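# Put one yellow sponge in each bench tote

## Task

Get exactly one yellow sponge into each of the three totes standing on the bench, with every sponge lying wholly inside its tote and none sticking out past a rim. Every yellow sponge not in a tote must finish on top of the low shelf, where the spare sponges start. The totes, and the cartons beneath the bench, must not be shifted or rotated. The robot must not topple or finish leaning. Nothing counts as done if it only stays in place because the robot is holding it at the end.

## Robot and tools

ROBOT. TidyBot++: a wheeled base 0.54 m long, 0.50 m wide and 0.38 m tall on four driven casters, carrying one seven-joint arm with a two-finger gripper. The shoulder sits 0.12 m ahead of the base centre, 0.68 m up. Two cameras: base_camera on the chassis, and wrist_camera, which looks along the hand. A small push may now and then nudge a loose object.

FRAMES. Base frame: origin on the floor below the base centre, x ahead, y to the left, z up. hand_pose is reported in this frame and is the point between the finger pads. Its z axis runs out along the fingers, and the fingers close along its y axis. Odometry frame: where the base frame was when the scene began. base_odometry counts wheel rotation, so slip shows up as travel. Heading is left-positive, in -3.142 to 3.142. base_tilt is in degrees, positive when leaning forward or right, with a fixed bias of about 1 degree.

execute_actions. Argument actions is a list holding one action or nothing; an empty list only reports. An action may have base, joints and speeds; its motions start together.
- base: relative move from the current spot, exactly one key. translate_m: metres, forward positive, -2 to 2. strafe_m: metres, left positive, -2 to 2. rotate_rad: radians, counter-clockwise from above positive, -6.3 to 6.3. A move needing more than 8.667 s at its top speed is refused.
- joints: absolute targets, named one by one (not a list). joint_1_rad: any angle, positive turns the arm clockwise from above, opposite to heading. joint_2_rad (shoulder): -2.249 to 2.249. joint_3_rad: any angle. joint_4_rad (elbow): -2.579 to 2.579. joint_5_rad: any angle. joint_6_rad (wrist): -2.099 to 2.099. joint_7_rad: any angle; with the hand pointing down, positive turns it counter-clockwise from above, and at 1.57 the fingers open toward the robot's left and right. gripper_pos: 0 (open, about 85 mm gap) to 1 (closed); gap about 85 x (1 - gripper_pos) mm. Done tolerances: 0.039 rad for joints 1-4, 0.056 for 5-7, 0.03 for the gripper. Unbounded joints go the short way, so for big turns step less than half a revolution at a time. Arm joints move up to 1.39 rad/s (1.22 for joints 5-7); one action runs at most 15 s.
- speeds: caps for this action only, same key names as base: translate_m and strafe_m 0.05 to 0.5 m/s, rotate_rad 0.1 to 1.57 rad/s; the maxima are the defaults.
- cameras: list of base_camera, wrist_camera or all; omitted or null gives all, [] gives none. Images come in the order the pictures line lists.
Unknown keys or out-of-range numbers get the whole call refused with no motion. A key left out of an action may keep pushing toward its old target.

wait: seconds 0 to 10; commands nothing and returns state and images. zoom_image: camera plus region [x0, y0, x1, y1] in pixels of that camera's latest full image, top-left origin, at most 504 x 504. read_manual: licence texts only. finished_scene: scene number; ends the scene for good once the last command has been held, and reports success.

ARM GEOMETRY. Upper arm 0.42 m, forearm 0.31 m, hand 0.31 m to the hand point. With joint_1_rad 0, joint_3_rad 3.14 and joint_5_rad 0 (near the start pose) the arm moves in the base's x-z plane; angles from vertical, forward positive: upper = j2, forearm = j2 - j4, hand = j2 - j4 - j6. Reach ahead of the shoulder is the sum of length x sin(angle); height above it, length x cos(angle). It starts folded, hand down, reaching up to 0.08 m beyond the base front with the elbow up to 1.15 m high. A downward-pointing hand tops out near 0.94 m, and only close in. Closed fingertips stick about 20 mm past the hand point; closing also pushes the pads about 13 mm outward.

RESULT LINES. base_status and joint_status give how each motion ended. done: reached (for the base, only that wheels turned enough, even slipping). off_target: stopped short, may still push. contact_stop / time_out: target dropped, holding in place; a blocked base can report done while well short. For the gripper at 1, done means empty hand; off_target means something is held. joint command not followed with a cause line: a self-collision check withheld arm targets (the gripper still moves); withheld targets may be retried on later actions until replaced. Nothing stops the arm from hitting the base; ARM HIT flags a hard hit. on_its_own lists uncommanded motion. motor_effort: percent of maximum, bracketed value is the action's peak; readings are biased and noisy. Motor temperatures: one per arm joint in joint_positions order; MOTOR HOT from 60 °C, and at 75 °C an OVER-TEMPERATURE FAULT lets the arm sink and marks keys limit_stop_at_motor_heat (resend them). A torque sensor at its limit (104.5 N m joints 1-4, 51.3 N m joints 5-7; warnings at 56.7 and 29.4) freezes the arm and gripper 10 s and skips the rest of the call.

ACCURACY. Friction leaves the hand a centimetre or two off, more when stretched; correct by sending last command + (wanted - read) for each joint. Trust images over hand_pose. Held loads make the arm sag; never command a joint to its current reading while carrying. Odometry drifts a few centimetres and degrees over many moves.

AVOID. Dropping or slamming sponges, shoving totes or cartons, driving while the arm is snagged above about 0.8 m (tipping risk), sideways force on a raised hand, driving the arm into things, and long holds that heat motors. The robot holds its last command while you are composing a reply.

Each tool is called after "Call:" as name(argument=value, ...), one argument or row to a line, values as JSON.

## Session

Call:
execute_actions(
  actions=[
    {"joints":{"joint_1_rad":0,"joint_2_rad":-0.2,"joint_3_rad":3.14,"joint_4_rad":-1.2,"joint_5_rad":0,"joint_6_rad":-1.1,"joint_7_rad":1.57,"gripper_pos":0}},
  ],
)

Scene clock: 2.60 s.
Motor temperatures (°C, as the motors report them): [34 34 32 36 42 39 44]
base_odometry: x=+0.000 y=+0.000 heading=+0.000 (m, m, rad; odometry frame)
base_tilt: forward=-0.2 right=+0.2 (deg)
base_status: not commanded
joint_positions: joint_1_rad=-0.025 joint_2_rad=-0.225 joint_3_rad=+3.139 joint_4_rad=-1.212 joint_5_rad=+0.010 joint_6_rad=-1.074 joint_7_rad=+1.549 gripper_pos=+0.000
joint_status: all done
motor_effort: joint_1_rad=+1(0) joint_2_rad=-8(8) joint_3_rad=+1(0) joint_4_rad=+17(19) joint_5_rad=+1(2) joint_6_rad=+7(7) joint_7_rad=+0(0) (%)
hand_pose: x=+0.5618 y=+0.0114 z=+1.1189 quat_wxyz=(-0.008, +0.857, +0.003, +0.515) (m; base frame)
pictures: base_camera, wrist_camera
Images, in order (width x height): base_camera 644x364, wrist_camera 644x476.

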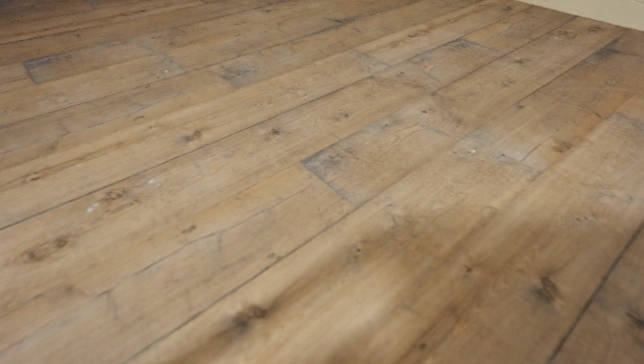

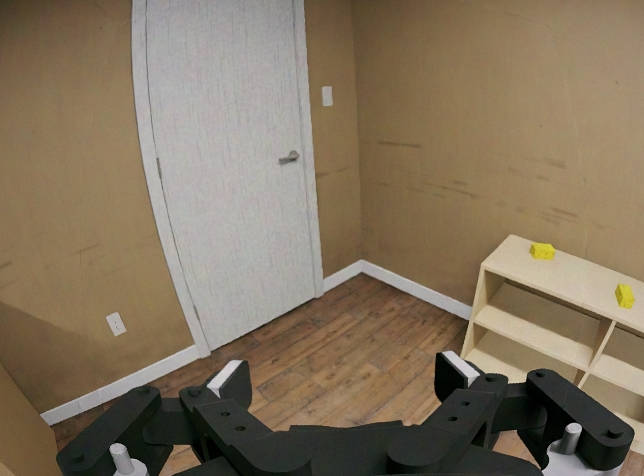

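Call:
execute_actions(
  actions=[
    {"joints":{"joint_1_rad":1.0}},
  ],
  cameras=["wrist_camera"],
)

Call:
execute_actions(
  actions=[
    {"joints":{"joint_1_rad":2.2}},
  ],
  cameras=["wrist_camera"],
)

Scene clock: 7.40 s.
Motor temperatures (°C, as the motors report them): [34 34 32 36 42 39 44]
base_odometry: x=+0.000 y=+0.000 heading=+0.000 (m, m, rad; odometry frame)
base_tilt: forward=-0.1 right=+0.2 (deg)
base_status: not commanded
joint_positions: joint_1_rad=+0.979 joint_2_rad=-0.222 joint_3_rad=+3.139 joint_4_rad=-1.212 joint_5_rad=+0.010 joint_6_rad=-1.074 joint_7_rad=+1.549 gripper_pos=+0.000
joint_status: all done
motor_effort: joint_1_rad=+1(0) joint_2_rad=-9(9) joint_3_rad=+0(1) joint_4_rad=+17(17) joint_5_rad=+1(2) joint_6_rad=+7(7) joint_7_rad=+0(0) (%)
hand_pose: x=+0.3669 y=-0.3690 z=+1.1173 quat_wxyz=(+0.240, +0.754, -0.411, +0.453) (m; base frame)
pictures: wrist_camera
Images, in order (width x height): wrist_camera 644x476.

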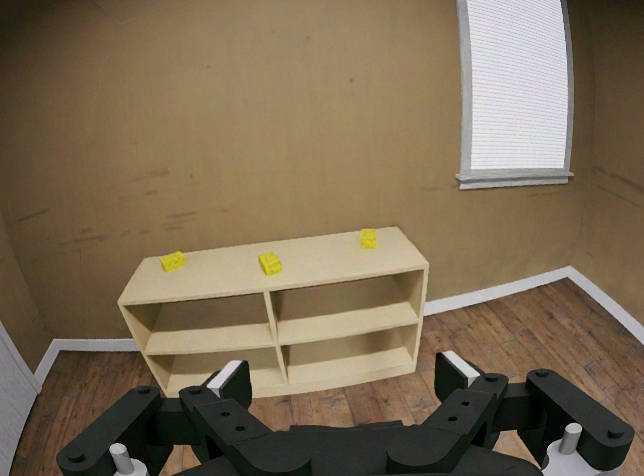

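Scene clock: 9.87 s.
Motor temperatures (°C, as the motors report them): [34 34 32 37 42 39 44]
base_odometry: x=+0.000 y=+0.000 heading=+0.000 (m, m, rad; odometry frame)
base_tilt: forward=-0.2 right=+0.2 (deg)
base_status: not commanded
joint_positions: joint_1_rad=+2.179 joint_2_rad=-0.221 joint_3_rad=+3.139 joint_4_rad=-1.212 joint_5_rad=+0.010 joint_6_rad=-1.074 joint_7_rad=+1.549 gripper_pos=+0.000
joint_status: all done
motor_effort: joint_1_rad=+1(1) joint_2_rad=-10(9) joint_3_rad=+1(1) joint_4_rad=+17(17) joint_5_rad=+1(1) joint_6_rad=+7(7) joint_7_rad=+0(1) (%)
hand_pose: x=-0.1353 y=-0.3650 z=+1.1170 quat_wxyz=(+0.454, +0.390, -0.765, +0.238) (m; base frame)
pictures: wrist_camera
Images, in order (width x height): wrist_camera 644x476.

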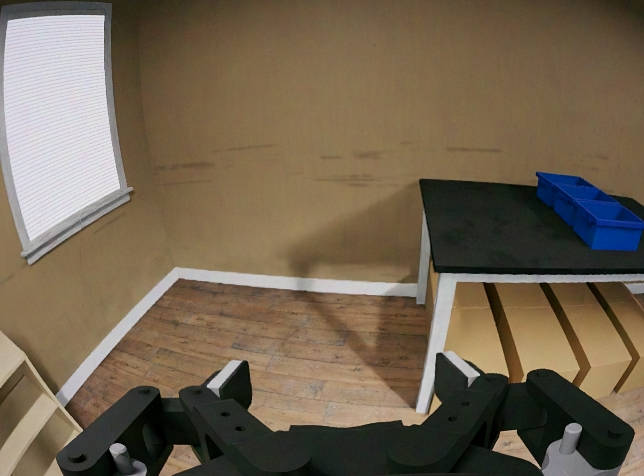

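Call:
execute_actions(
  actions=[
    {"base":{"rotate_rad":-2.35},"joints":{"joint_1_rad":0.0,"joint_6_rad":-1.3}},
  ],
)

Scene clock: 16.30 s.
Motor temperatures (°C, as the motors report them): [34 34 32 37 42 39 44]
base_odometry: x=+0.000 y=+0.000 heading=-2.349 (m, m, rad; odometry frame)
base_tilt: forward=-0.2 right=+0.2 (deg)
base_status: done
joint_positions: joint_1_rad=+0.020 joint_2_rad=-0.217 joint_3_rad=+3.139 joint_4_rad=-1.212 joint_5_rad=+0.010 joint_6_rad=-1.274 joint_7_rad=+1.549 gripper_pos=+0.000
joint_status: all done
motor_effort: joint_1_rad=+1(0) joint_2_rad=-8(11) joint_3_rad=+1(1) joint_4_rad=+17(18) joint_5_rad=+1(1) joint_6_rad=+6(7) joint_7_rad=-1(0) (%)
hand_pose: x=+0.5304 y=-0.0088 z=+1.0639 quat_wxyz=(+0.004, +0.906, -0.019, +0.423) (m; base frame)
pictures: base_camera, wrist_camera
Images, in order (width x height): base_camera 644x364, wrist_camera 644x476.

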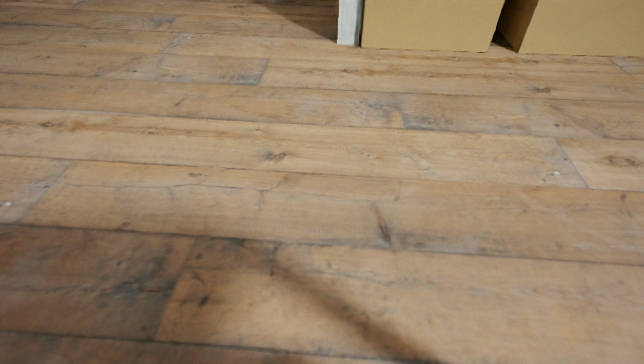

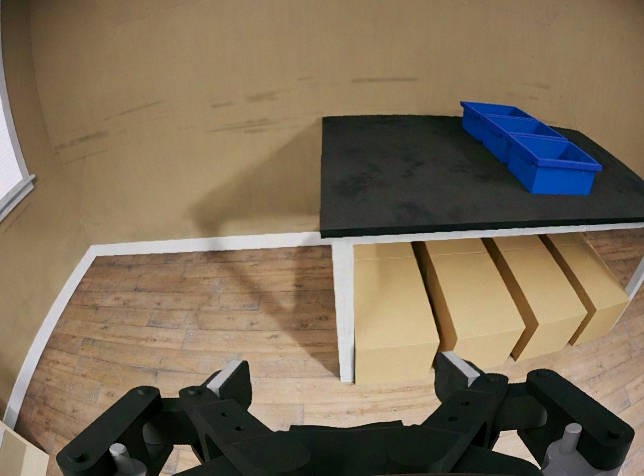

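Call:
execute_actions(
  actions=[
    {"base":{"rotate_rad":-0.04}},
  ],
  cameras=[],
)

Call:
execute_actions(
  actions=[
    {"base":{"strafe_m":-0.85}},
  ],
  cameras=[],
)

Call:
execute_actions(
  actions=[
    {"base":{"translate_m":0.45},"joints":{"joint_2_rad":0.0,"joint_4_rad":-0.9,"joint_6_rad":-1.5}},
  ],
)

Scene clock: 23.13 s.
Motor temperatures (°C, as the motors report them): [34 34 32 37 42 39 44]
base_odometry: x=+0.000 y=+0.000 heading=-2.389 (m, m, rad; odometry frame)
base_tilt: forward=-0.2 right=+0.2 (deg)
base_status: done
joint_positions: joint_1_rad=+0.018 joint_2_rad=-0.217 joint_3_rad=+3.142 joint_4_rad=-1.212 joint_5_rad=+0.010 joint_6_rad=-1.274 joint_7_rad=+1.549 gripper_pos=+0.000
joint_status: not commanded
motor_effort: joint_1_rad=+0(2) joint_2_rad=-8(9) joint_3_rad=+0(3) joint_4_rad=+17(17) joint_5_rad=+1(2) joint_6_rad=+6(6) joint_7_rad=+0(1) (%)
hand_pose: x=+0.5304 y=-0.0094 z=+1.0639 quat_wxyz=(+0.004, +0.906, -0.019, +0.423) (m; base frame)
pictures: none
No camera images: the call's "cameras" was empty. Leave "cameras" out to get every camera's image.

Scene clock: 26.20 s.
Motor temperatures (°C, as the motors report them): [34 34 32 37 42 39 44]
base_odometry: x=-0.580 y=+0.621 heading=-2.390 (m, m, rad; odometry frame)
base_tilt: forward=-0.2 right=+0.3 (deg)
base_status: done
joint_positions: joint_1_rad=+0.018 joint_2_rad=-0.217 joint_3_rad=+3.142 joint_4_rad=-1.212 joint_5_rad=+0.010 joint_6_rad=-1.274 joint_7_rad=+1.549 gripper_pos=+0.000
joint_status: not commanded
motor_effort: joint_1_rad=+1(2) joint_2_rad=-8(9) joint_3_rad=+0(3) joint_4_rad=+17(17) joint_5_rad=+1(2) joint_6_rad=+6(6) joint_7_rad=+0(0) (%)
hand_pose: x=+0.5303 y=-0.0088 z=+1.0638 quat_wxyz=(+0.004, +0.906, -0.018, +0.423) (m; base frame)
pictures: none
No camera images: the call's "cameras" was empty. Leave "cameras" out to get every camera's image.

Scene clock: 28.47 s.
Motor temperatures (°C, as the motors report them): [34 34 32 37 42 39 44]
base_odometry: x=-0.909 y=+0.314 heading=-2.390 (m, m, rad; odometry frame)
base_tilt: forward=-0.2 right=+0.2 (deg)
base_status: done
joint_positions: joint_1_rad=+0.018 joint_2_rad=-0.001 joint_3_rad=+3.142 joint_4_rad=-0.914 joint_5_rad=+0.010 joint_6_rad=-1.474 joint_7_rad=+1.549 gripper_pos=+0.000
joint_status: all done
motor_effort: joint_1_rad=+1(0) joint_2_rad=-16(19) joint_3_rad=+0(1) joint_4_rad=+16(17) joint_5_rad=+1(1) joint_6_rad=+5(7) joint_7_rad=+1(1) (%)
hand_pose: x=+0.5805 y=-0.0098 z=+1.0678 quat_wxyz=(+0.004, +0.930, -0.020, +0.368) (m; base frame)
pictures: base_camera, wrist_camera
Images, in order (width x height): base_camera 644x364, wrist_camera 644x476.

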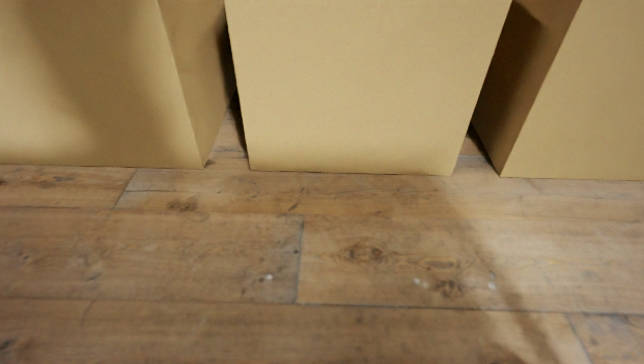

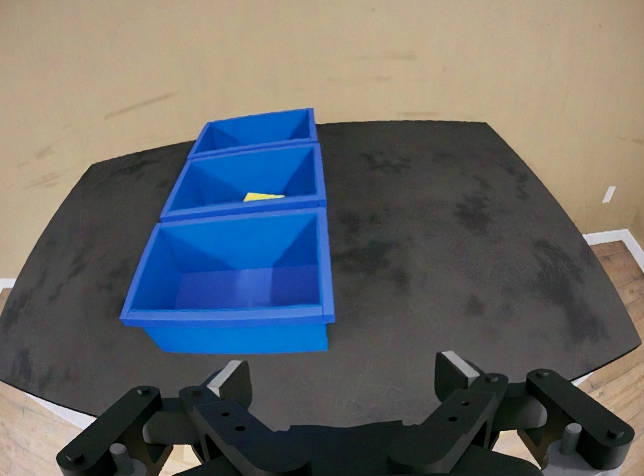

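Call:
execute_actions(
  actions=[
    {"base":{"strafe_m":0.15}},
  ],
  cameras=[],
)

Call:
execute_actions(
  actions=[
    {"base":{"translate_m":0.25},"joints":{"joint_2_rad":0.55,"joint_4_rad":-0.35,"joint_6_rad":-1.75}},
  ],
)

Scene clock: 33.37 s.
Motor temperatures (°C, as the motors report them): [34 34 32 37 42 39 44]
base_odometry: x=-0.807 y=+0.204 heading=-2.390 (m, m, rad; odometry frame)
base_tilt: forward=-0.2 right=+0.2 (deg)
base_status: done
joint_positions: joint_1_rad=+0.013 joint_2_rad=-0.001 joint_3_rad=+3.139 joint_4_rad=-0.914 joint_5_rad=+0.010 joint_6_rad=-1.475 joint_7_rad=+1.549 gripper_pos=+0.000
joint_status: not commanded
motor_effort: joint_1_rad=+1(2) joint_2_rad=-15(16) joint_3_rad=+1(2) joint_4_rad=+16(16) joint_5_rad=+1(2) joint_6_rad=+5(6) joint_7_rad=+0(1) (%)
hand_pose: x=+0.5804 y=-0.0065 z=+1.0679 quat_wxyz=(+0.003, +0.930, -0.016, +0.368) (m; base frame)
pictures: none
No camera images: the call's "cameras" was empty. Leave "cameras" out to get every camera's image.

Scene clock: 35.40 s.
Motor temperatures (°C, as the motors report them): [34 34 32 37 42 39 44]
base_odometry: x=-0.989 y=+0.033 heading=-2.390 (m, m, rad; odometry frame)
base_tilt: forward=-0.1 right=+0.2 (deg)
base_status: done
joint_positions: joint_1_rad=+0.013 joint_2_rad=+0.553 joint_3_rad=+3.139 joint_4_rad=-0.364 joint_5_rad=+0.010 joint_6_rad=-1.724 joint_7_rad=+1.549 gripper_pos=+0.000
joint_status: all done
motor_effort: joint_1_rad=+1(0) joint_2_rad=-33(39) joint_3_rad=+0(1) joint_4_rad=+15(17) joint_5_rad=+1(1) joint_6_rad=+4(7) joint_7_rad=+0(0) (%)
hand_pose: x=+0.7390 y=-0.0088 z=+0.9579 quat_wxyz=(+0.002, +0.969, -0.018, +0.248) (m; base frame)
pictures: base_camera, wrist_camera
Images, in order (width x height): base_camera 644x364, wrist_camera 644x476.

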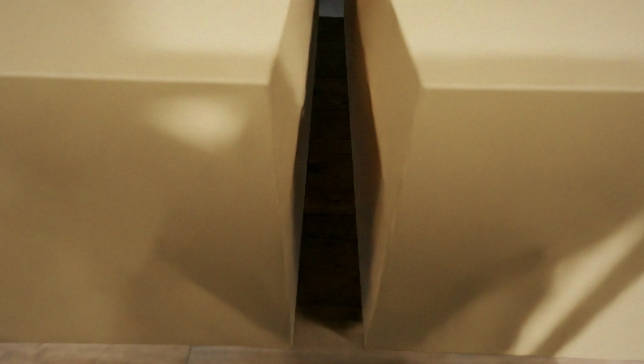

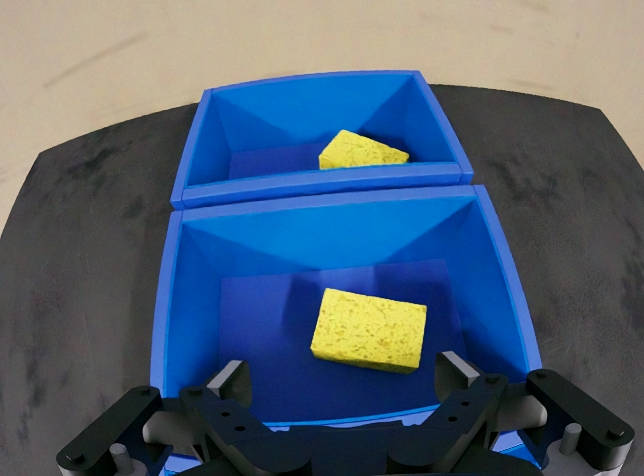

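Call:
execute_actions(
  actions=[
    {"base":{"translate_m":-0.4},"joints":{"joint_2_rad":-0.2,"joint_4_rad":-1.2,"joint_6_rad":-1.6}},
  ],
  cameras=[],
)

Call:
execute_actions(
  actions=[
    {"base":{"rotate_rad":1.57}},
  ],
  cameras=[],
)

Call:
execute_actions(
  actions=[
    {"base":{"translate_m":1.3}},
  ],
)

Scene clock: 48.97 s.
Motor temperatures (°C, as the motors report them): [34 34 32 37 42 39 44]
base_odometry: x=-0.697 y=+0.307 heading=-2.389 (m, m, rad; odometry frame)
base_tilt: forward=-0.2 right=+0.3 (deg)
base_status: done
joint_positions: joint_1_rad=+0.013 joint_2_rad=-0.199 joint_3_rad=+3.139 joint_4_rad=-1.184 joint_5_rad=+0.009 joint_6_rad=-1.626 joint_7_rad=+1.549 gripper_pos=+0.000
joint_status: all done
motor_effort: joint_1_rad=+1(4) joint_2_rad=-8(38) joint_3_rad=+1(2) joint_4_rad=+16(16) joint_5_rad=+1(0) joint_6_rad=+4(5) joint_7_rad=+1(0) (%)
hand_pose: x=+0.4551 y=-0.0048 z=+0.9996 quat_wxyz=(+0.003, +0.965, -0.017, +0.262) (m; base frame)
pictures: none
No camera images: the call's "cameras" was empty. Leave "cameras" out to get every camera's image.

Scene clock: 51.30 s.
Motor temperatures (°C, as the motors report them): [34 34 32 37 42 39 44]
base_odometry: x=-0.697 y=+0.307 heading=-0.820 (m, m, rad; odometry frame)
base_tilt: forward=-0.2 right=+0.2 (deg)
base_status: done
joint_positions: joint_1_rad=+0.013 joint_2_rad=-0.199 joint_3_rad=+3.137 joint_4_rad=-1.185 joint_5_rad=+0.009 joint_6_rad=-1.621 joint_7_rad=+1.549 gripper_pos=+0.000
joint_status: not commanded
motor_effort: joint_1_rad=+1(1) joint_2_rad=-8(11) joint_3_rad=+0(2) joint_4_rad=+15(16) joint_5_rad=+1(2) joint_6_rad=+4(4) joint_7_rad=+0(0) (%)
hand_pose: x=+0.4563 y=-0.0041 z=+1.0001 quat_wxyz=(+0.003, +0.964, -0.016, +0.264) (m; base frame)
pictures: none
No camera images: the call's "cameras" was empty. Leave "cameras" out to get every camera's image.

Scene clock: 55.27 s.
Motor temperatures (°C, as the motors report them): [34 34 32 37 42 39 44]
base_odometry: x=+0.191 y=-0.642 heading=-0.819 (m, m, rad; odometry frame)
base_tilt: forward=-0.2 right=+0.2 (deg)
base_status: done
joint_positions: joint_1_rad=+0.013 joint_2_rad=-0.199 joint_3_rad=+3.137 joint_4_rad=-1.187 joint_5_rad=+0.009 joint_6_rad=-1.621 joint_7_rad=+1.549 gripper_pos=+0.000
joint_status: not commanded
motor_effort: joint_1_rad=+1(0) joint_2_rad=-8(12) joint_3_rad=+0(1) joint_4_rad=+16(16) joint_5_rad=+1(1) joint_6_rad=+4(5) joint_7_rad=+0(0) (%)
hand_pose: x=+0.4562 y=-0.0041 z=+0.9991 quat_wxyz=(+0.003, +0.965, -0.016, +0.263) (m; base frame)
pictures: base_camera, wrist_camera
Images, in order (width x height): base_camera 644x364, wrist_camera 644x476.

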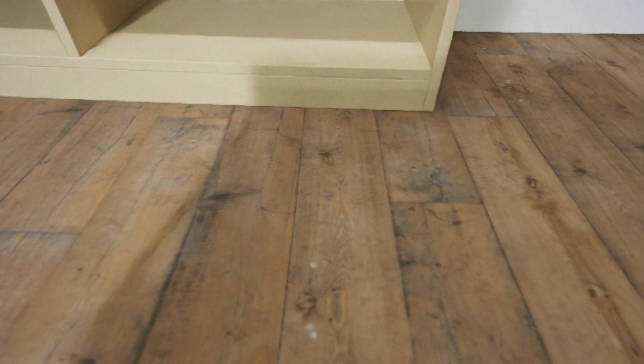

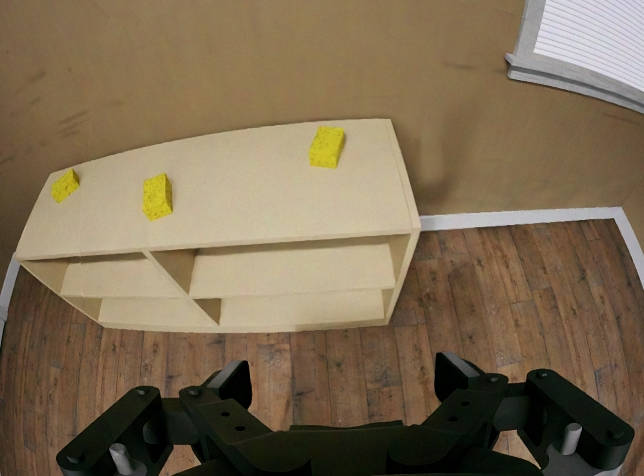

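Call:
execute_actions(
  actions=[
    {"base":{"translate_m":0.42},"joints":{"joint_2_rad":0.2,"joint_4_rad":-1.2,"joint_6_rad":-1.74}},
  ],
  cameras=["wrist_camera"],
)

Scene clock: 62.17 s.
Motor temperatures (°C, as the motors report them): [34 34 32 37 42 39 44]
base_odometry: x=+0.478 y=-0.949 heading=-0.818 (m, m, rad; odometry frame)
base_tilt: forward=-0.2 right=+0.3 (deg)
base_status: done
joint_positions: joint_1_rad=+0.013 joint_2_rad=+0.212 joint_3_rad=+3.137 joint_4_rad=-1.192 joint_5_rad=+0.009 joint_6_rad=-1.714 joint_7_rad=+1.549 gripper_pos=+0.000
joint_status: all done
motor_effort: joint_1_rad=+1(1) joint_2_rad=-22(28) joint_3_rad=+0(1) joint_4_rad=+16(16) joint_5_rad=+1(2) joint_6_rad=+0(4) joint_7_rad=+0(0) (%)
hand_pose: x=+0.5249 y=-0.0051 z=+0.8343 quat_wxyz=(+0.004, +1.000, -0.016, +0.012) (m; base frame)
pictures: wrist_camera
Images, in order (width x height): wrist_camera 644x476.

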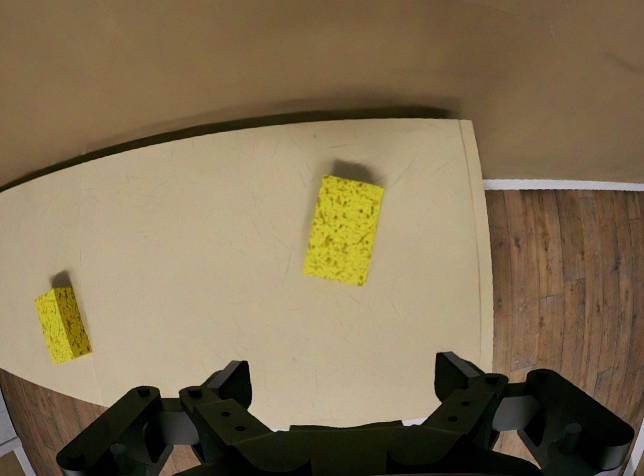

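Call:
execute_actions(
  actions=[
    {"joints":{"joint_2_rad":0.404,"joint_4_rad":-1.355,"joint_6_rad":-1.375,"joint_7_rad":1.38}},
  ],
  cameras=["wrist_camera"],
)

Scene clock: 69.97 s.
Motor temperatures (°C, as the motors report them): [34 34 32 37 42 39 44]
base_odometry: x=+0.478 y=-0.949 heading=-0.818 (m, m, rad; odometry frame)
base_tilt: forward=-0.1 right=+0.2 (deg)
base_status: not commanded
joint_positions: joint_1_rad=+0.013 joint_2_rad=+0.409 joint_3_rad=+3.137 joint_4_rad=-1.349 joint_5_rad=+0.009 joint_6_rad=-1.394 joint_7_rad=+1.422 gripper_pos=+0.000
joint_status: all done
motor_effort: joint_1_rad=+1(1) joint_2_rad=-29(34) joint_3_rad=+0(0) joint_4_rad=+15(16) joint_5_rad=+2(1) joint_6_rad=-1(0) joint_7_rad=+0(1) (%)
hand_pose: x=+0.5919 y=-0.0057 z=+0.6983 quat_wxyz=(+0.004, +0.997, -0.078, -0.005) (m; base frame)
pictures: wrist_camera
Images, in order (width x height): wrist_camera 644x476.

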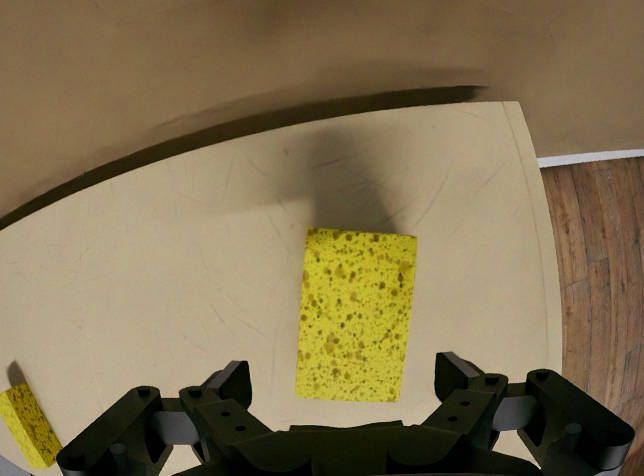

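Call:
execute_actions(
  actions=[
    {"joints":{"joint_1_rad":0.045,"joint_2_rad":0.43,"joint_4_rad":-1.435,"joint_6_rad":-1.27,"joint_7_rad":1.33}},
  ],
  cameras=["wrist_camera"],
)

Scene clock: 77.40 s.
Motor temperatures (°C, as the motors report them): [34 34 32 37 42 39 44]
base_odometry: x=+0.478 y=-0.949 heading=-0.818 (m, m, rad; odometry frame)
base_tilt: forward=-0.2 right=+0.2 (deg)
base_status: not commanded
joint_positions: joint_1_rad=+0.027 joint_2_rad=+0.417 joint_3_rad=+3.137 joint_4_rad=-1.425 joint_5_rad=+0.009 joint_6_rad=-1.293 joint_7_rad=+1.372 gripper_pos=+0.000
joint_status: all done
motor_effort: joint_1_rad=+1(1) joint_2_rad=-29(31) joint_3_rad=+0(0) joint_4_rad=+15(16) joint_5_rad=+1(1) joint_6_rad=+0(0) joint_7_rad=+0(1) (%)
hand_pose: x=+0.5939 y=-0.0125 z=+0.6711 quat_wxyz=(+0.003, +0.994, -0.109, +0.003) (m; base frame)
pictures: wrist_camera
Images, in order (width x height): wrist_camera 644x476.

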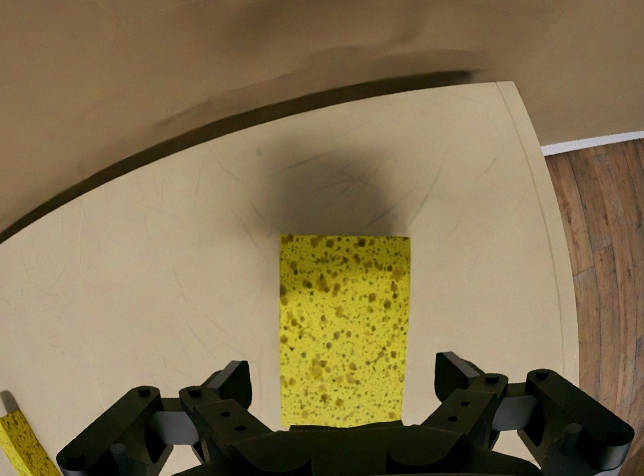

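Centred. Descend.

Call:
execute_actions(
  actions=[
    {"joints":{"joint_2_rad":0.47,"joint_4_rad":-1.505,"joint_6_rad":-1.175}},
  ],
  cameras=["wrist_camera"],
)

Scene clock: 81.43 s.
Motor temperatures (°C, as the motors report them): [34 34 32 37 42 39 44]
base_odometry: x=+0.478 y=-0.949 heading=-0.818 (m, m, rad; odometry frame)
base_tilt: forward=-0.2 right=+0.1 (deg)
base_status: not commanded
joint_positions: joint_1_rad=+0.027 joint_2_rad=+0.457 joint_3_rad=+3.137 joint_4_rad=-1.495 joint_5_rad=+0.009 joint_6_rad=-1.198 joint_7_rad=+1.372 gripper_pos=+0.000
joint_status: all done
motor_effort: joint_1_rad=+1(1) joint_2_rad=-29(32) joint_3_rad=+0(0) joint_4_rad=+14(15) joint_5_rad=+1(1) joint_6_rad=-1(0) joint_7_rad=+0(0) (%)
hand_pose: x=+0.5934 y=-0.0124 z=+0.6310 quat_wxyz=(+0.004, +0.994, -0.109, -0.004) (m; base frame)
pictures: wrist_camera
Images, in order (width x height): wrist_camera 644x476.

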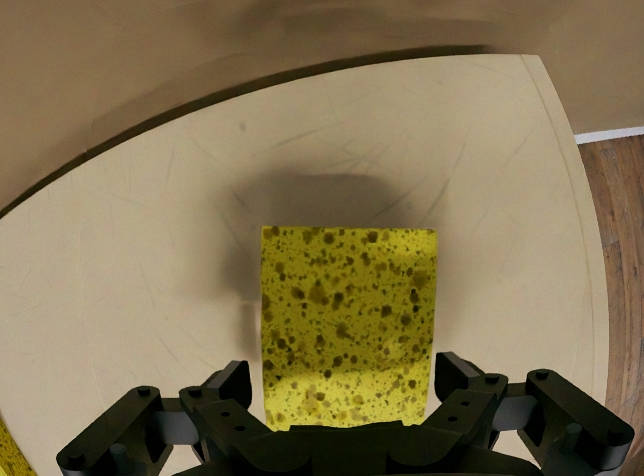

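Call:
execute_actions(
  actions=[
    {"joints":{"gripper_pos":1}},
  ],
  cameras=[],
)

Call:
execute_actions(
  actions=[
    {"joints":{"joint_2_rad":0.1,"joint_4_rad":-1.2,"joint_6_rad":-1.6}},
  ],
  cameras=["wrist_camera"],
)

Scene clock: 86.93 s.
Motor temperatures (°C, as the motors report them): [34 34 32 37 42 39 44]
base_odometry: x=+0.478 y=-0.949 heading=-0.818 (m, m, rad; odometry frame)
base_tilt: forward=-0.1 right=+0.2 (deg)
base_status: not commanded
joint_positions: joint_1_rad=+0.027 joint_2_rad=+0.454 joint_3_rad=+3.137 joint_4_rad=-1.495 joint_5_rad=+0.009 joint_6_rad=-1.197 joint_7_rad=+1.372 gripper_pos=+0.384
joint_status: gripper_pos off_target (ended at +0.384, target +1.000)
motor_effort: joint_1_rad=+0(1) joint_2_rad=-25(30) joint_3_rad=+0(1) joint_4_rad=+11(15) joint_5_rad=+1(1) joint_6_rad=-1(2) joint_7_rad=+0(0) (%)
hand_pose: x=+0.5941 y=-0.0124 z=+0.6325 quat_wxyz=(+0.004, +0.994, -0.109, -0.002) (m; base frame)
pictures: none
No camera images: the call's "cameras" was empty. Leave "cameras" out to get every camera's image.

Scene clock: 88.43 s.
Motor temperatures (°C, as the motors report them): [34 34 32 37 42 39 44]
base_odometry: x=+0.478 y=-0.949 heading=-0.818 (m, m, rad; odometry frame)
base_tilt: forward=-0.1 right=+0.2 (deg)
base_status: not commanded
joint_positions: joint_1_rad=+0.027 joint_2_rad=+0.097 joint_3_rad=+3.137 joint_4_rad=-1.208 joint_5_rad=+0.009 joint_6_rad=-1.579 joint_7_rad=+1.372 gripper_pos=+0.384
joint_status: all done
motor_effort: joint_1_rad=+1(0) joint_2_rad=-20(35) joint_3_rad=+1(0) joint_4_rad=+16(17) joint_5_rad=+1(1) joint_6_rad=+2(2) joint_7_rad=-1(0) (%)
hand_pose: x=+0.5422 y=-0.0114 z=+0.8819 quat_wxyz=(-0.007, +0.986, -0.110, +0.128) (m; base frame)
pictures: wrist_camera
Images, in order (width x height): wrist_camera 644x476.

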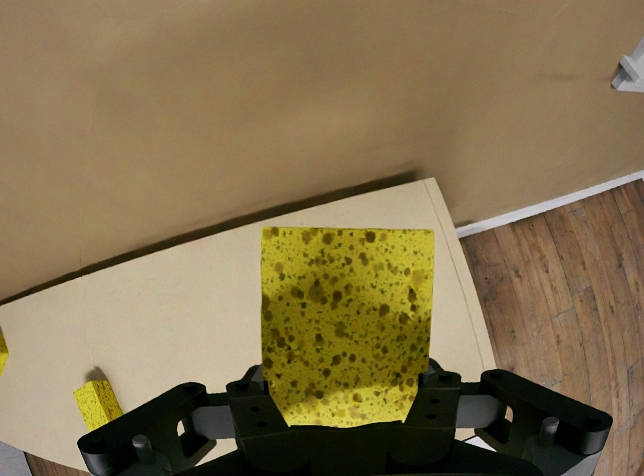

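Call:
execute_actions(
  actions=[
    {"base":{"translate_m":-1.72},"joints":{"joint_1_rad":0.0,"joint_2_rad":-0.1,"joint_4_rad":-1.2,"joint_6_rad":-1.55,"joint_7_rad":1.57}},
  ],
  cameras=[],
)

Call:
execute_actions(
  actions=[
    {"base":{"rotate_rad":-1.57}},
  ],
  cameras=[],
)

Call:
execute_actions(
  actions=[
    {"base":{"translate_m":0.34}},
  ],
)

Scene clock: 98.70 s.
Motor temperatures (°C, as the motors report them): [34 34 32 37 42 39 44]
base_odometry: x=-0.699 y=+0.306 heading=-0.817 (m, m, rad; odometry frame)
base_tilt: forward=-0.2 right=+0.2 (deg)
base_status: done
joint_positions: joint_1_rad=+0.022 joint_2_rad=-0.097 joint_3_rad=+3.137 joint_4_rad=-1.206 joint_5_rad=+0.009 joint_6_rad=-1.573 joint_7_rad=+1.529 gripper_pos=+0.384
joint_status: all done
motor_effort: joint_1_rad=+1(0) joint_2_rad=-11(24) joint_3_rad=+0(1) joint_4_rad=+16(17) joint_5_rad=+1(2) joint_6_rad=+4(3) joint_7_rad=+0(1) (%)
hand_pose: x=+0.4975 y=-0.0082 z=+0.9616 quat_wxyz=(+0.002, +0.973, -0.030, +0.228) (m; base frame)
pictures: none
No camera images: the call's "cameras" was empty. Leave "cameras" out to get every camera's image.

Scene clock: 101.03 s.
Motor temperatures (°C, as the motors report them): [34 34 32 37 42 39 44]
base_odometry: x=-0.699 y=+0.306 heading=-2.387 (m, m, rad; odometry frame)
base_tilt: forward=-0.2 right=+0.3 (deg)
base_status: done
joint_positions: joint_1_rad=+0.018 joint_2_rad=-0.097 joint_3_rad=+3.143 joint_4_rad=-1.206 joint_5_rad=+0.009 joint_6_rad=-1.571 joint_7_rad=+1.529 gripper_pos=+0.385
joint_status: not commanded
motor_effort: joint_1_rad=+0(3) joint_2_rad=-12(15) joint_3_rad=+0(3) joint_4_rad=+16(16) joint_5_rad=+1(2) joint_6_rad=+4(4) joint_7_rad=+0(1) (%)
hand_pose: x=+0.4983 y=-0.0089 z=+0.9620 quat_wxyz=(+0.002, +0.973, -0.031, +0.229) (m; base frame)
pictures: none
No camera images: the call's "cameras" was empty. Leave "cameras" out to get every camera's image.

Scene clock: 103.03 s.
Motor temperatures (°C, as the motors report them): [34 34 32 37 42 39 44]
base_odometry: x=-0.947 y=+0.073 heading=-2.387 (m, m, rad; odometry frame)
base_tilt: forward=-0.2 right=+0.2 (deg)
base_status: done
joint_positions: joint_1_rad=+0.018 joint_2_rad=-0.094 joint_3_rad=+3.143 joint_4_rad=-1.206 joint_5_rad=+0.009 joint_6_rad=-1.570 joint_7_rad=+1.529 gripper_pos=+0.385
joint_status: not commanded
motor_effort: joint_1_rad=+1(1) joint_2_rad=-13(18) joint_3_rad=+0(2) joint_4_rad=+16(17) joint_5_rad=+1(2) joint_6_rad=+4(5) joint_7_rad=+1(0) (%)
hand_pose: x=+0.4995 y=-0.0089 z=+0.9608 quat_wxyz=(+0.002, +0.973, -0.031, +0.228) (m; base frame)
pictures: base_camera, wrist_camera
Images, in order (width x height): base_camera 644x364, wrist_camera 644x476.

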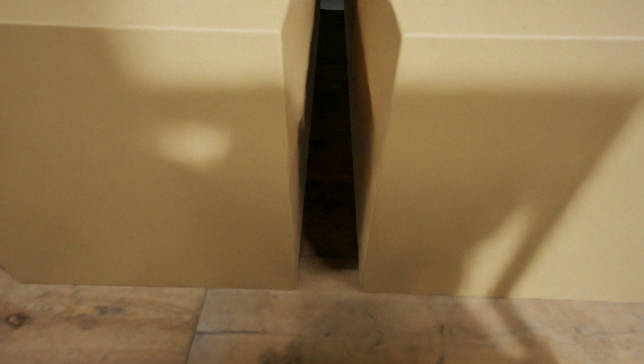

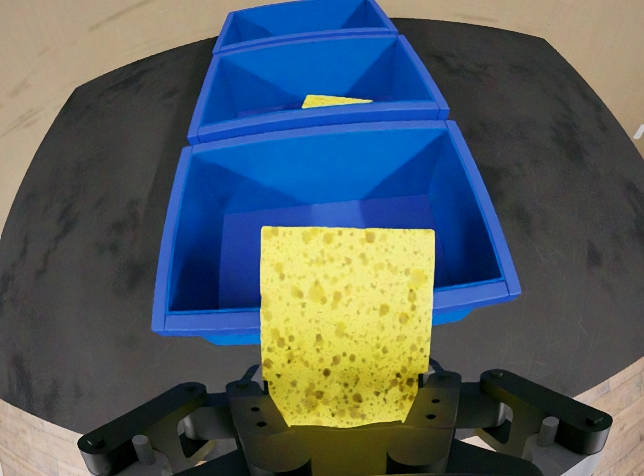

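Call:
execute_actions(
  actions=[
    {"joints":{"joint_2_rad":0.15,"joint_4_rad":-0.95,"joint_6_rad":-1.65}},
  ],
  cameras=[],
)

Call:
execute_actions(
  actions=[
    {"joints":{"joint_2_rad":0.3,"joint_4_rad":-1.05,"joint_6_rad":-1.55}},
  ],
  cameras=["wrist_camera"],
)

Scene clock: 113.00 s.
Motor temperatures (°C, as the motors report them): [34 34 32 37 42 39 44]
base_odometry: x=-0.947 y=+0.073 heading=-2.387 (m, m, rad; odometry frame)
base_tilt: forward=-0.2 right=+0.1 (deg)
base_status: not commanded
joint_positions: joint_1_rad=+0.018 joint_2_rad=+0.146 joint_3_rad=+3.143 joint_4_rad=-0.966 joint_5_rad=+0.009 joint_6_rad=-1.624 joint_7_rad=+1.529 gripper_pos=+0.385
joint_status: all done
motor_effort: joint_1_rad=+1(1) joint_2_rad=-21(24) joint_3_rad=+0(0) joint_4_rad=+16(17) joint_5_rad=+1(1) joint_6_rad=+3(3) joint_7_rad=+1(0) (%)
hand_pose: x=+0.5847 y=-0.0104 z=+0.9510 quat_wxyz=(+0.002, +0.979, -0.031, +0.201) (m; base frame)
pictures: none
No camera images: the call's "cameras" was empty. Leave "cameras" out to get every camera's image.

Scene clock: 114.13 s.
Motor temperatures (°C, as the motors report them): [34 34 32 37 42 39 44]
base_odometry: x=-0.947 y=+0.073 heading=-2.387 (m, m, rad; odometry frame)
base_tilt: forward=-0.1 right=+0.2 (deg)
base_status: not commanded
joint_positions: joint_1_rad=+0.018 joint_2_rad=+0.305 joint_3_rad=+3.143 joint_4_rad=-1.045 joint_5_rad=+0.009 joint_6_rad=-1.573 joint_7_rad=+1.529 gripper_pos=+0.385
joint_status: all done
motor_effort: joint_1_rad=+1(0) joint_2_rad=-27(31) joint_3_rad=+0(0) joint_4_rad=+16(18) joint_5_rad=+1(1) joint_6_rad=+2(3) joint_7_rad=+0(0) (%)
hand_pose: x=+0.6195 y=-0.0110 z=+0.8485 quat_wxyz=(+0.004, +0.993, -0.031, +0.110) (m; base frame)
pictures: wrist_camera
Images, in order (width x height): wrist_camera 644x476.

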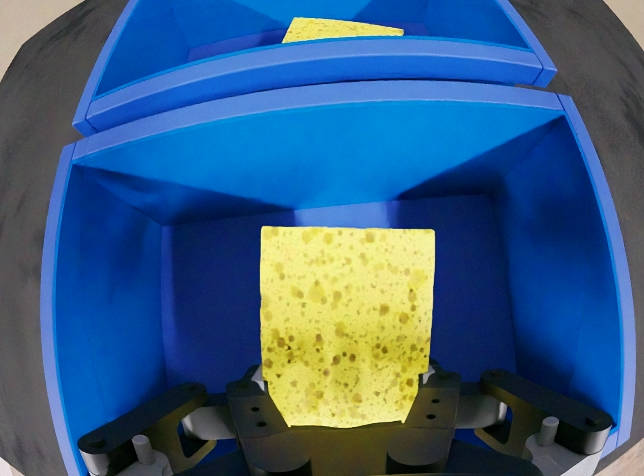

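Call:
execute_actions(
  actions=[
    {"joints":{"gripper_pos":0}},
  ],
  cameras=[],
)

Call:
execute_actions(
  actions=[
    {"joints":{"joint_2_rad":0.15,"joint_4_rad":-0.75,"joint_6_rad":-1.9}},
  ],
  cameras=["wrist_camera"],
)

Scene clock: 118.00 s.
Motor temperatures (°C, as the motors report them): [34 34 32 37 42 39 44]
base_odometry: x=-0.947 y=+0.073 heading=-2.387 (m, m, rad; odometry frame)
base_tilt: forward=-0.2 right=+0.2 (deg)
base_status: not commanded
joint_positions: joint_1_rad=+0.018 joint_2_rad=+0.305 joint_3_rad=+3.143 joint_4_rad=-1.045 joint_5_rad=+0.009 joint_6_rad=-1.573 joint_7_rad=+1.529 gripper_pos=+0.000
joint_status: all done
motor_effort: joint_1_rad=+1(1) joint_2_rad=-27(27) joint_3_rad=+0(0) joint_4_rad=+16(16) joint_5_rad=+1(1) joint_6_rad=+2(2) joint_7_rad=+0(1) (%)
hand_pose: x=+0.6195 y=-0.0110 z=+0.8485 quat_wxyz=(+0.004, +0.993, -0.031, +0.110) (m; base frame)
pictures: none
No camera images: the call's "cameras" was empty. Leave "cameras" out to get every camera's image.

Scene clock: 119.37 s.
Motor temperatures (°C, as the motors report them): [34 34 32 37 42 39 44]
base_odometry: x=-0.947 y=+0.073 heading=-2.387 (m, m, rad; odometry frame)
base_tilt: forward=-0.2 right=+0.2 (deg)
base_status: not commanded
joint_positions: joint_1_rad=+0.018 joint_2_rad=+0.149 joint_3_rad=+3.143 joint_4_rad=-0.756 joint_5_rad=+0.009 joint_6_rad=-1.879 joint_7_rad=+1.529 gripper_pos=+0.000
joint_status: all done
motor_effort: joint_1_rad=+1(1) joint_2_rad=-18(28) joint_3_rad=+0(0) joint_4_rad=+14(17) joint_5_rad=+1(1) joint_6_rad=+3(3) joint_7_rad=+1(0) (%)
hand_pose: x=+0.5375 y=-0.0094 z=+1.0005 quat_wxyz=(+0.002, +0.984, -0.032, +0.178) (m; base frame)
pictures: wrist_camera
Images, in order (width x height): wrist_camera 644x476.

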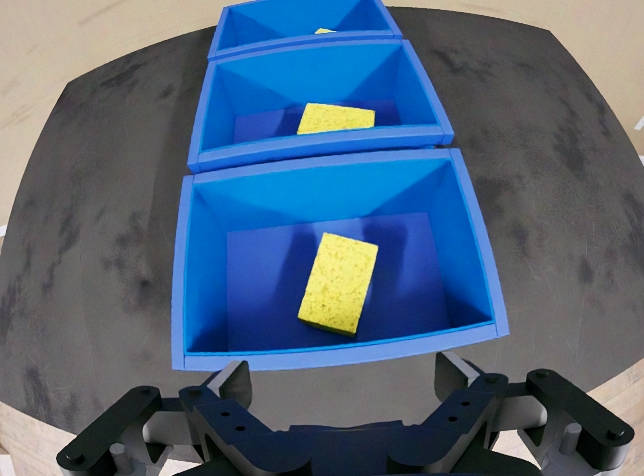

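Call:
execute_actions(
  actions=[
    {"base":{"translate_m":0.05},"joints":{"joint_2_rad":0.75,"joint_4_rad":-0.05,"joint_6_rad":-1.8}},
  ],
  cameras=["wrist_camera"],
)

Scene clock: 124.23 s.
Motor temperatures (°C, as the motors report them): [34 34 32 37 42 39 44]
base_odometry: x=-0.984 y=+0.039 heading=-2.388 (m, m, rad; odometry frame)
base_tilt: forward=-0.1 right=+0.2 (deg)
base_status: done
joint_positions: joint_1_rad=+0.018 joint_2_rad=+0.741 joint_3_rad=+3.143 joint_4_rad=-0.067 joint_5_rad=+0.009 joint_6_rad=-1.825 joint_7_rad=+1.529 gripper_pos=+0.000
joint_status: all done
motor_effort: joint_1_rad=+1(0) joint_2_rad=-37(40) joint_3_rad=+0(0) joint_4_rad=+13(14) joint_5_rad=+1(1) joint_6_rad=+4(4) joint_7_rad=+0(0) (%)
hand_pose: x=+0.7816 y=-0.0137 z=+0.9379 quat_wxyz=(+0.002, +0.967, -0.032, +0.252) (m; base frame)
pictures: wrist_camera
Images, in order (width x height): wrist_camera 644x476.

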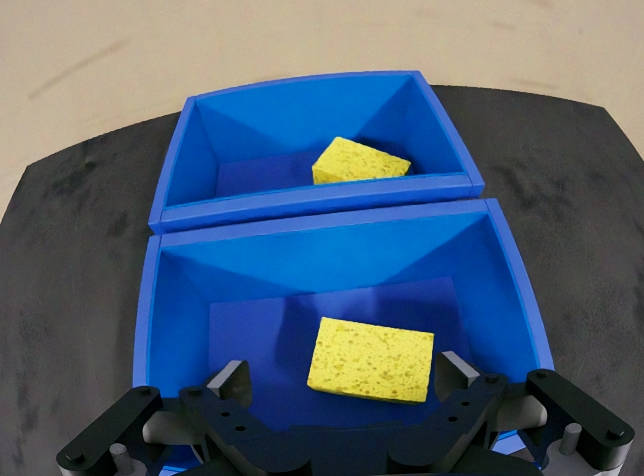

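Call:
execute_actions(
  actions=[
    {"base":{"translate_m":-0.1},"joints":{"joint_2_rad":0.15,"joint_4_rad":-0.75}},
  ],
  cameras=[],
)

Call:
finished_scene(
  scene=2,
)

Scene clock: 129.83 s.
Motor temperatures (°C, as the motors report them): [34 34 32 37 42 39 44]
base_odometry: x=-0.911 y=+0.107 heading=-2.388 (m, m, rad; odometry frame)
base_tilt: forward=-0.1 right=+0.3 (deg)
base_status: done
joint_positions: joint_1_rad=+0.018 joint_2_rad=+0.167 joint_3_rad=+3.143 joint_4_rad=-0.735 joint_5_rad=+0.009 joint_6_rad=-1.822 joint_7_rad=+1.529 gripper_pos=+0.000
joint_status: all done
motor_effort: joint_1_rad=+1(2) joint_2_rad=-20(42) joint_3_rad=+0(0) joint_4_rad=+14(15) joint_5_rad=+1(2) joint_6_rad=+3(4) joint_7_rad=+0(0) (%)
hand_pose: x=+0.5616 y=-0.0098 z=+1.0073 quat_wxyz=(+0.002, +0.978, -0.032, +0.207) (m; base frame)
pictures: none
No camera images: the call's "cameras" was empty. Leave "cameras" out to get every camera's image.

The scene is finished: the task was done.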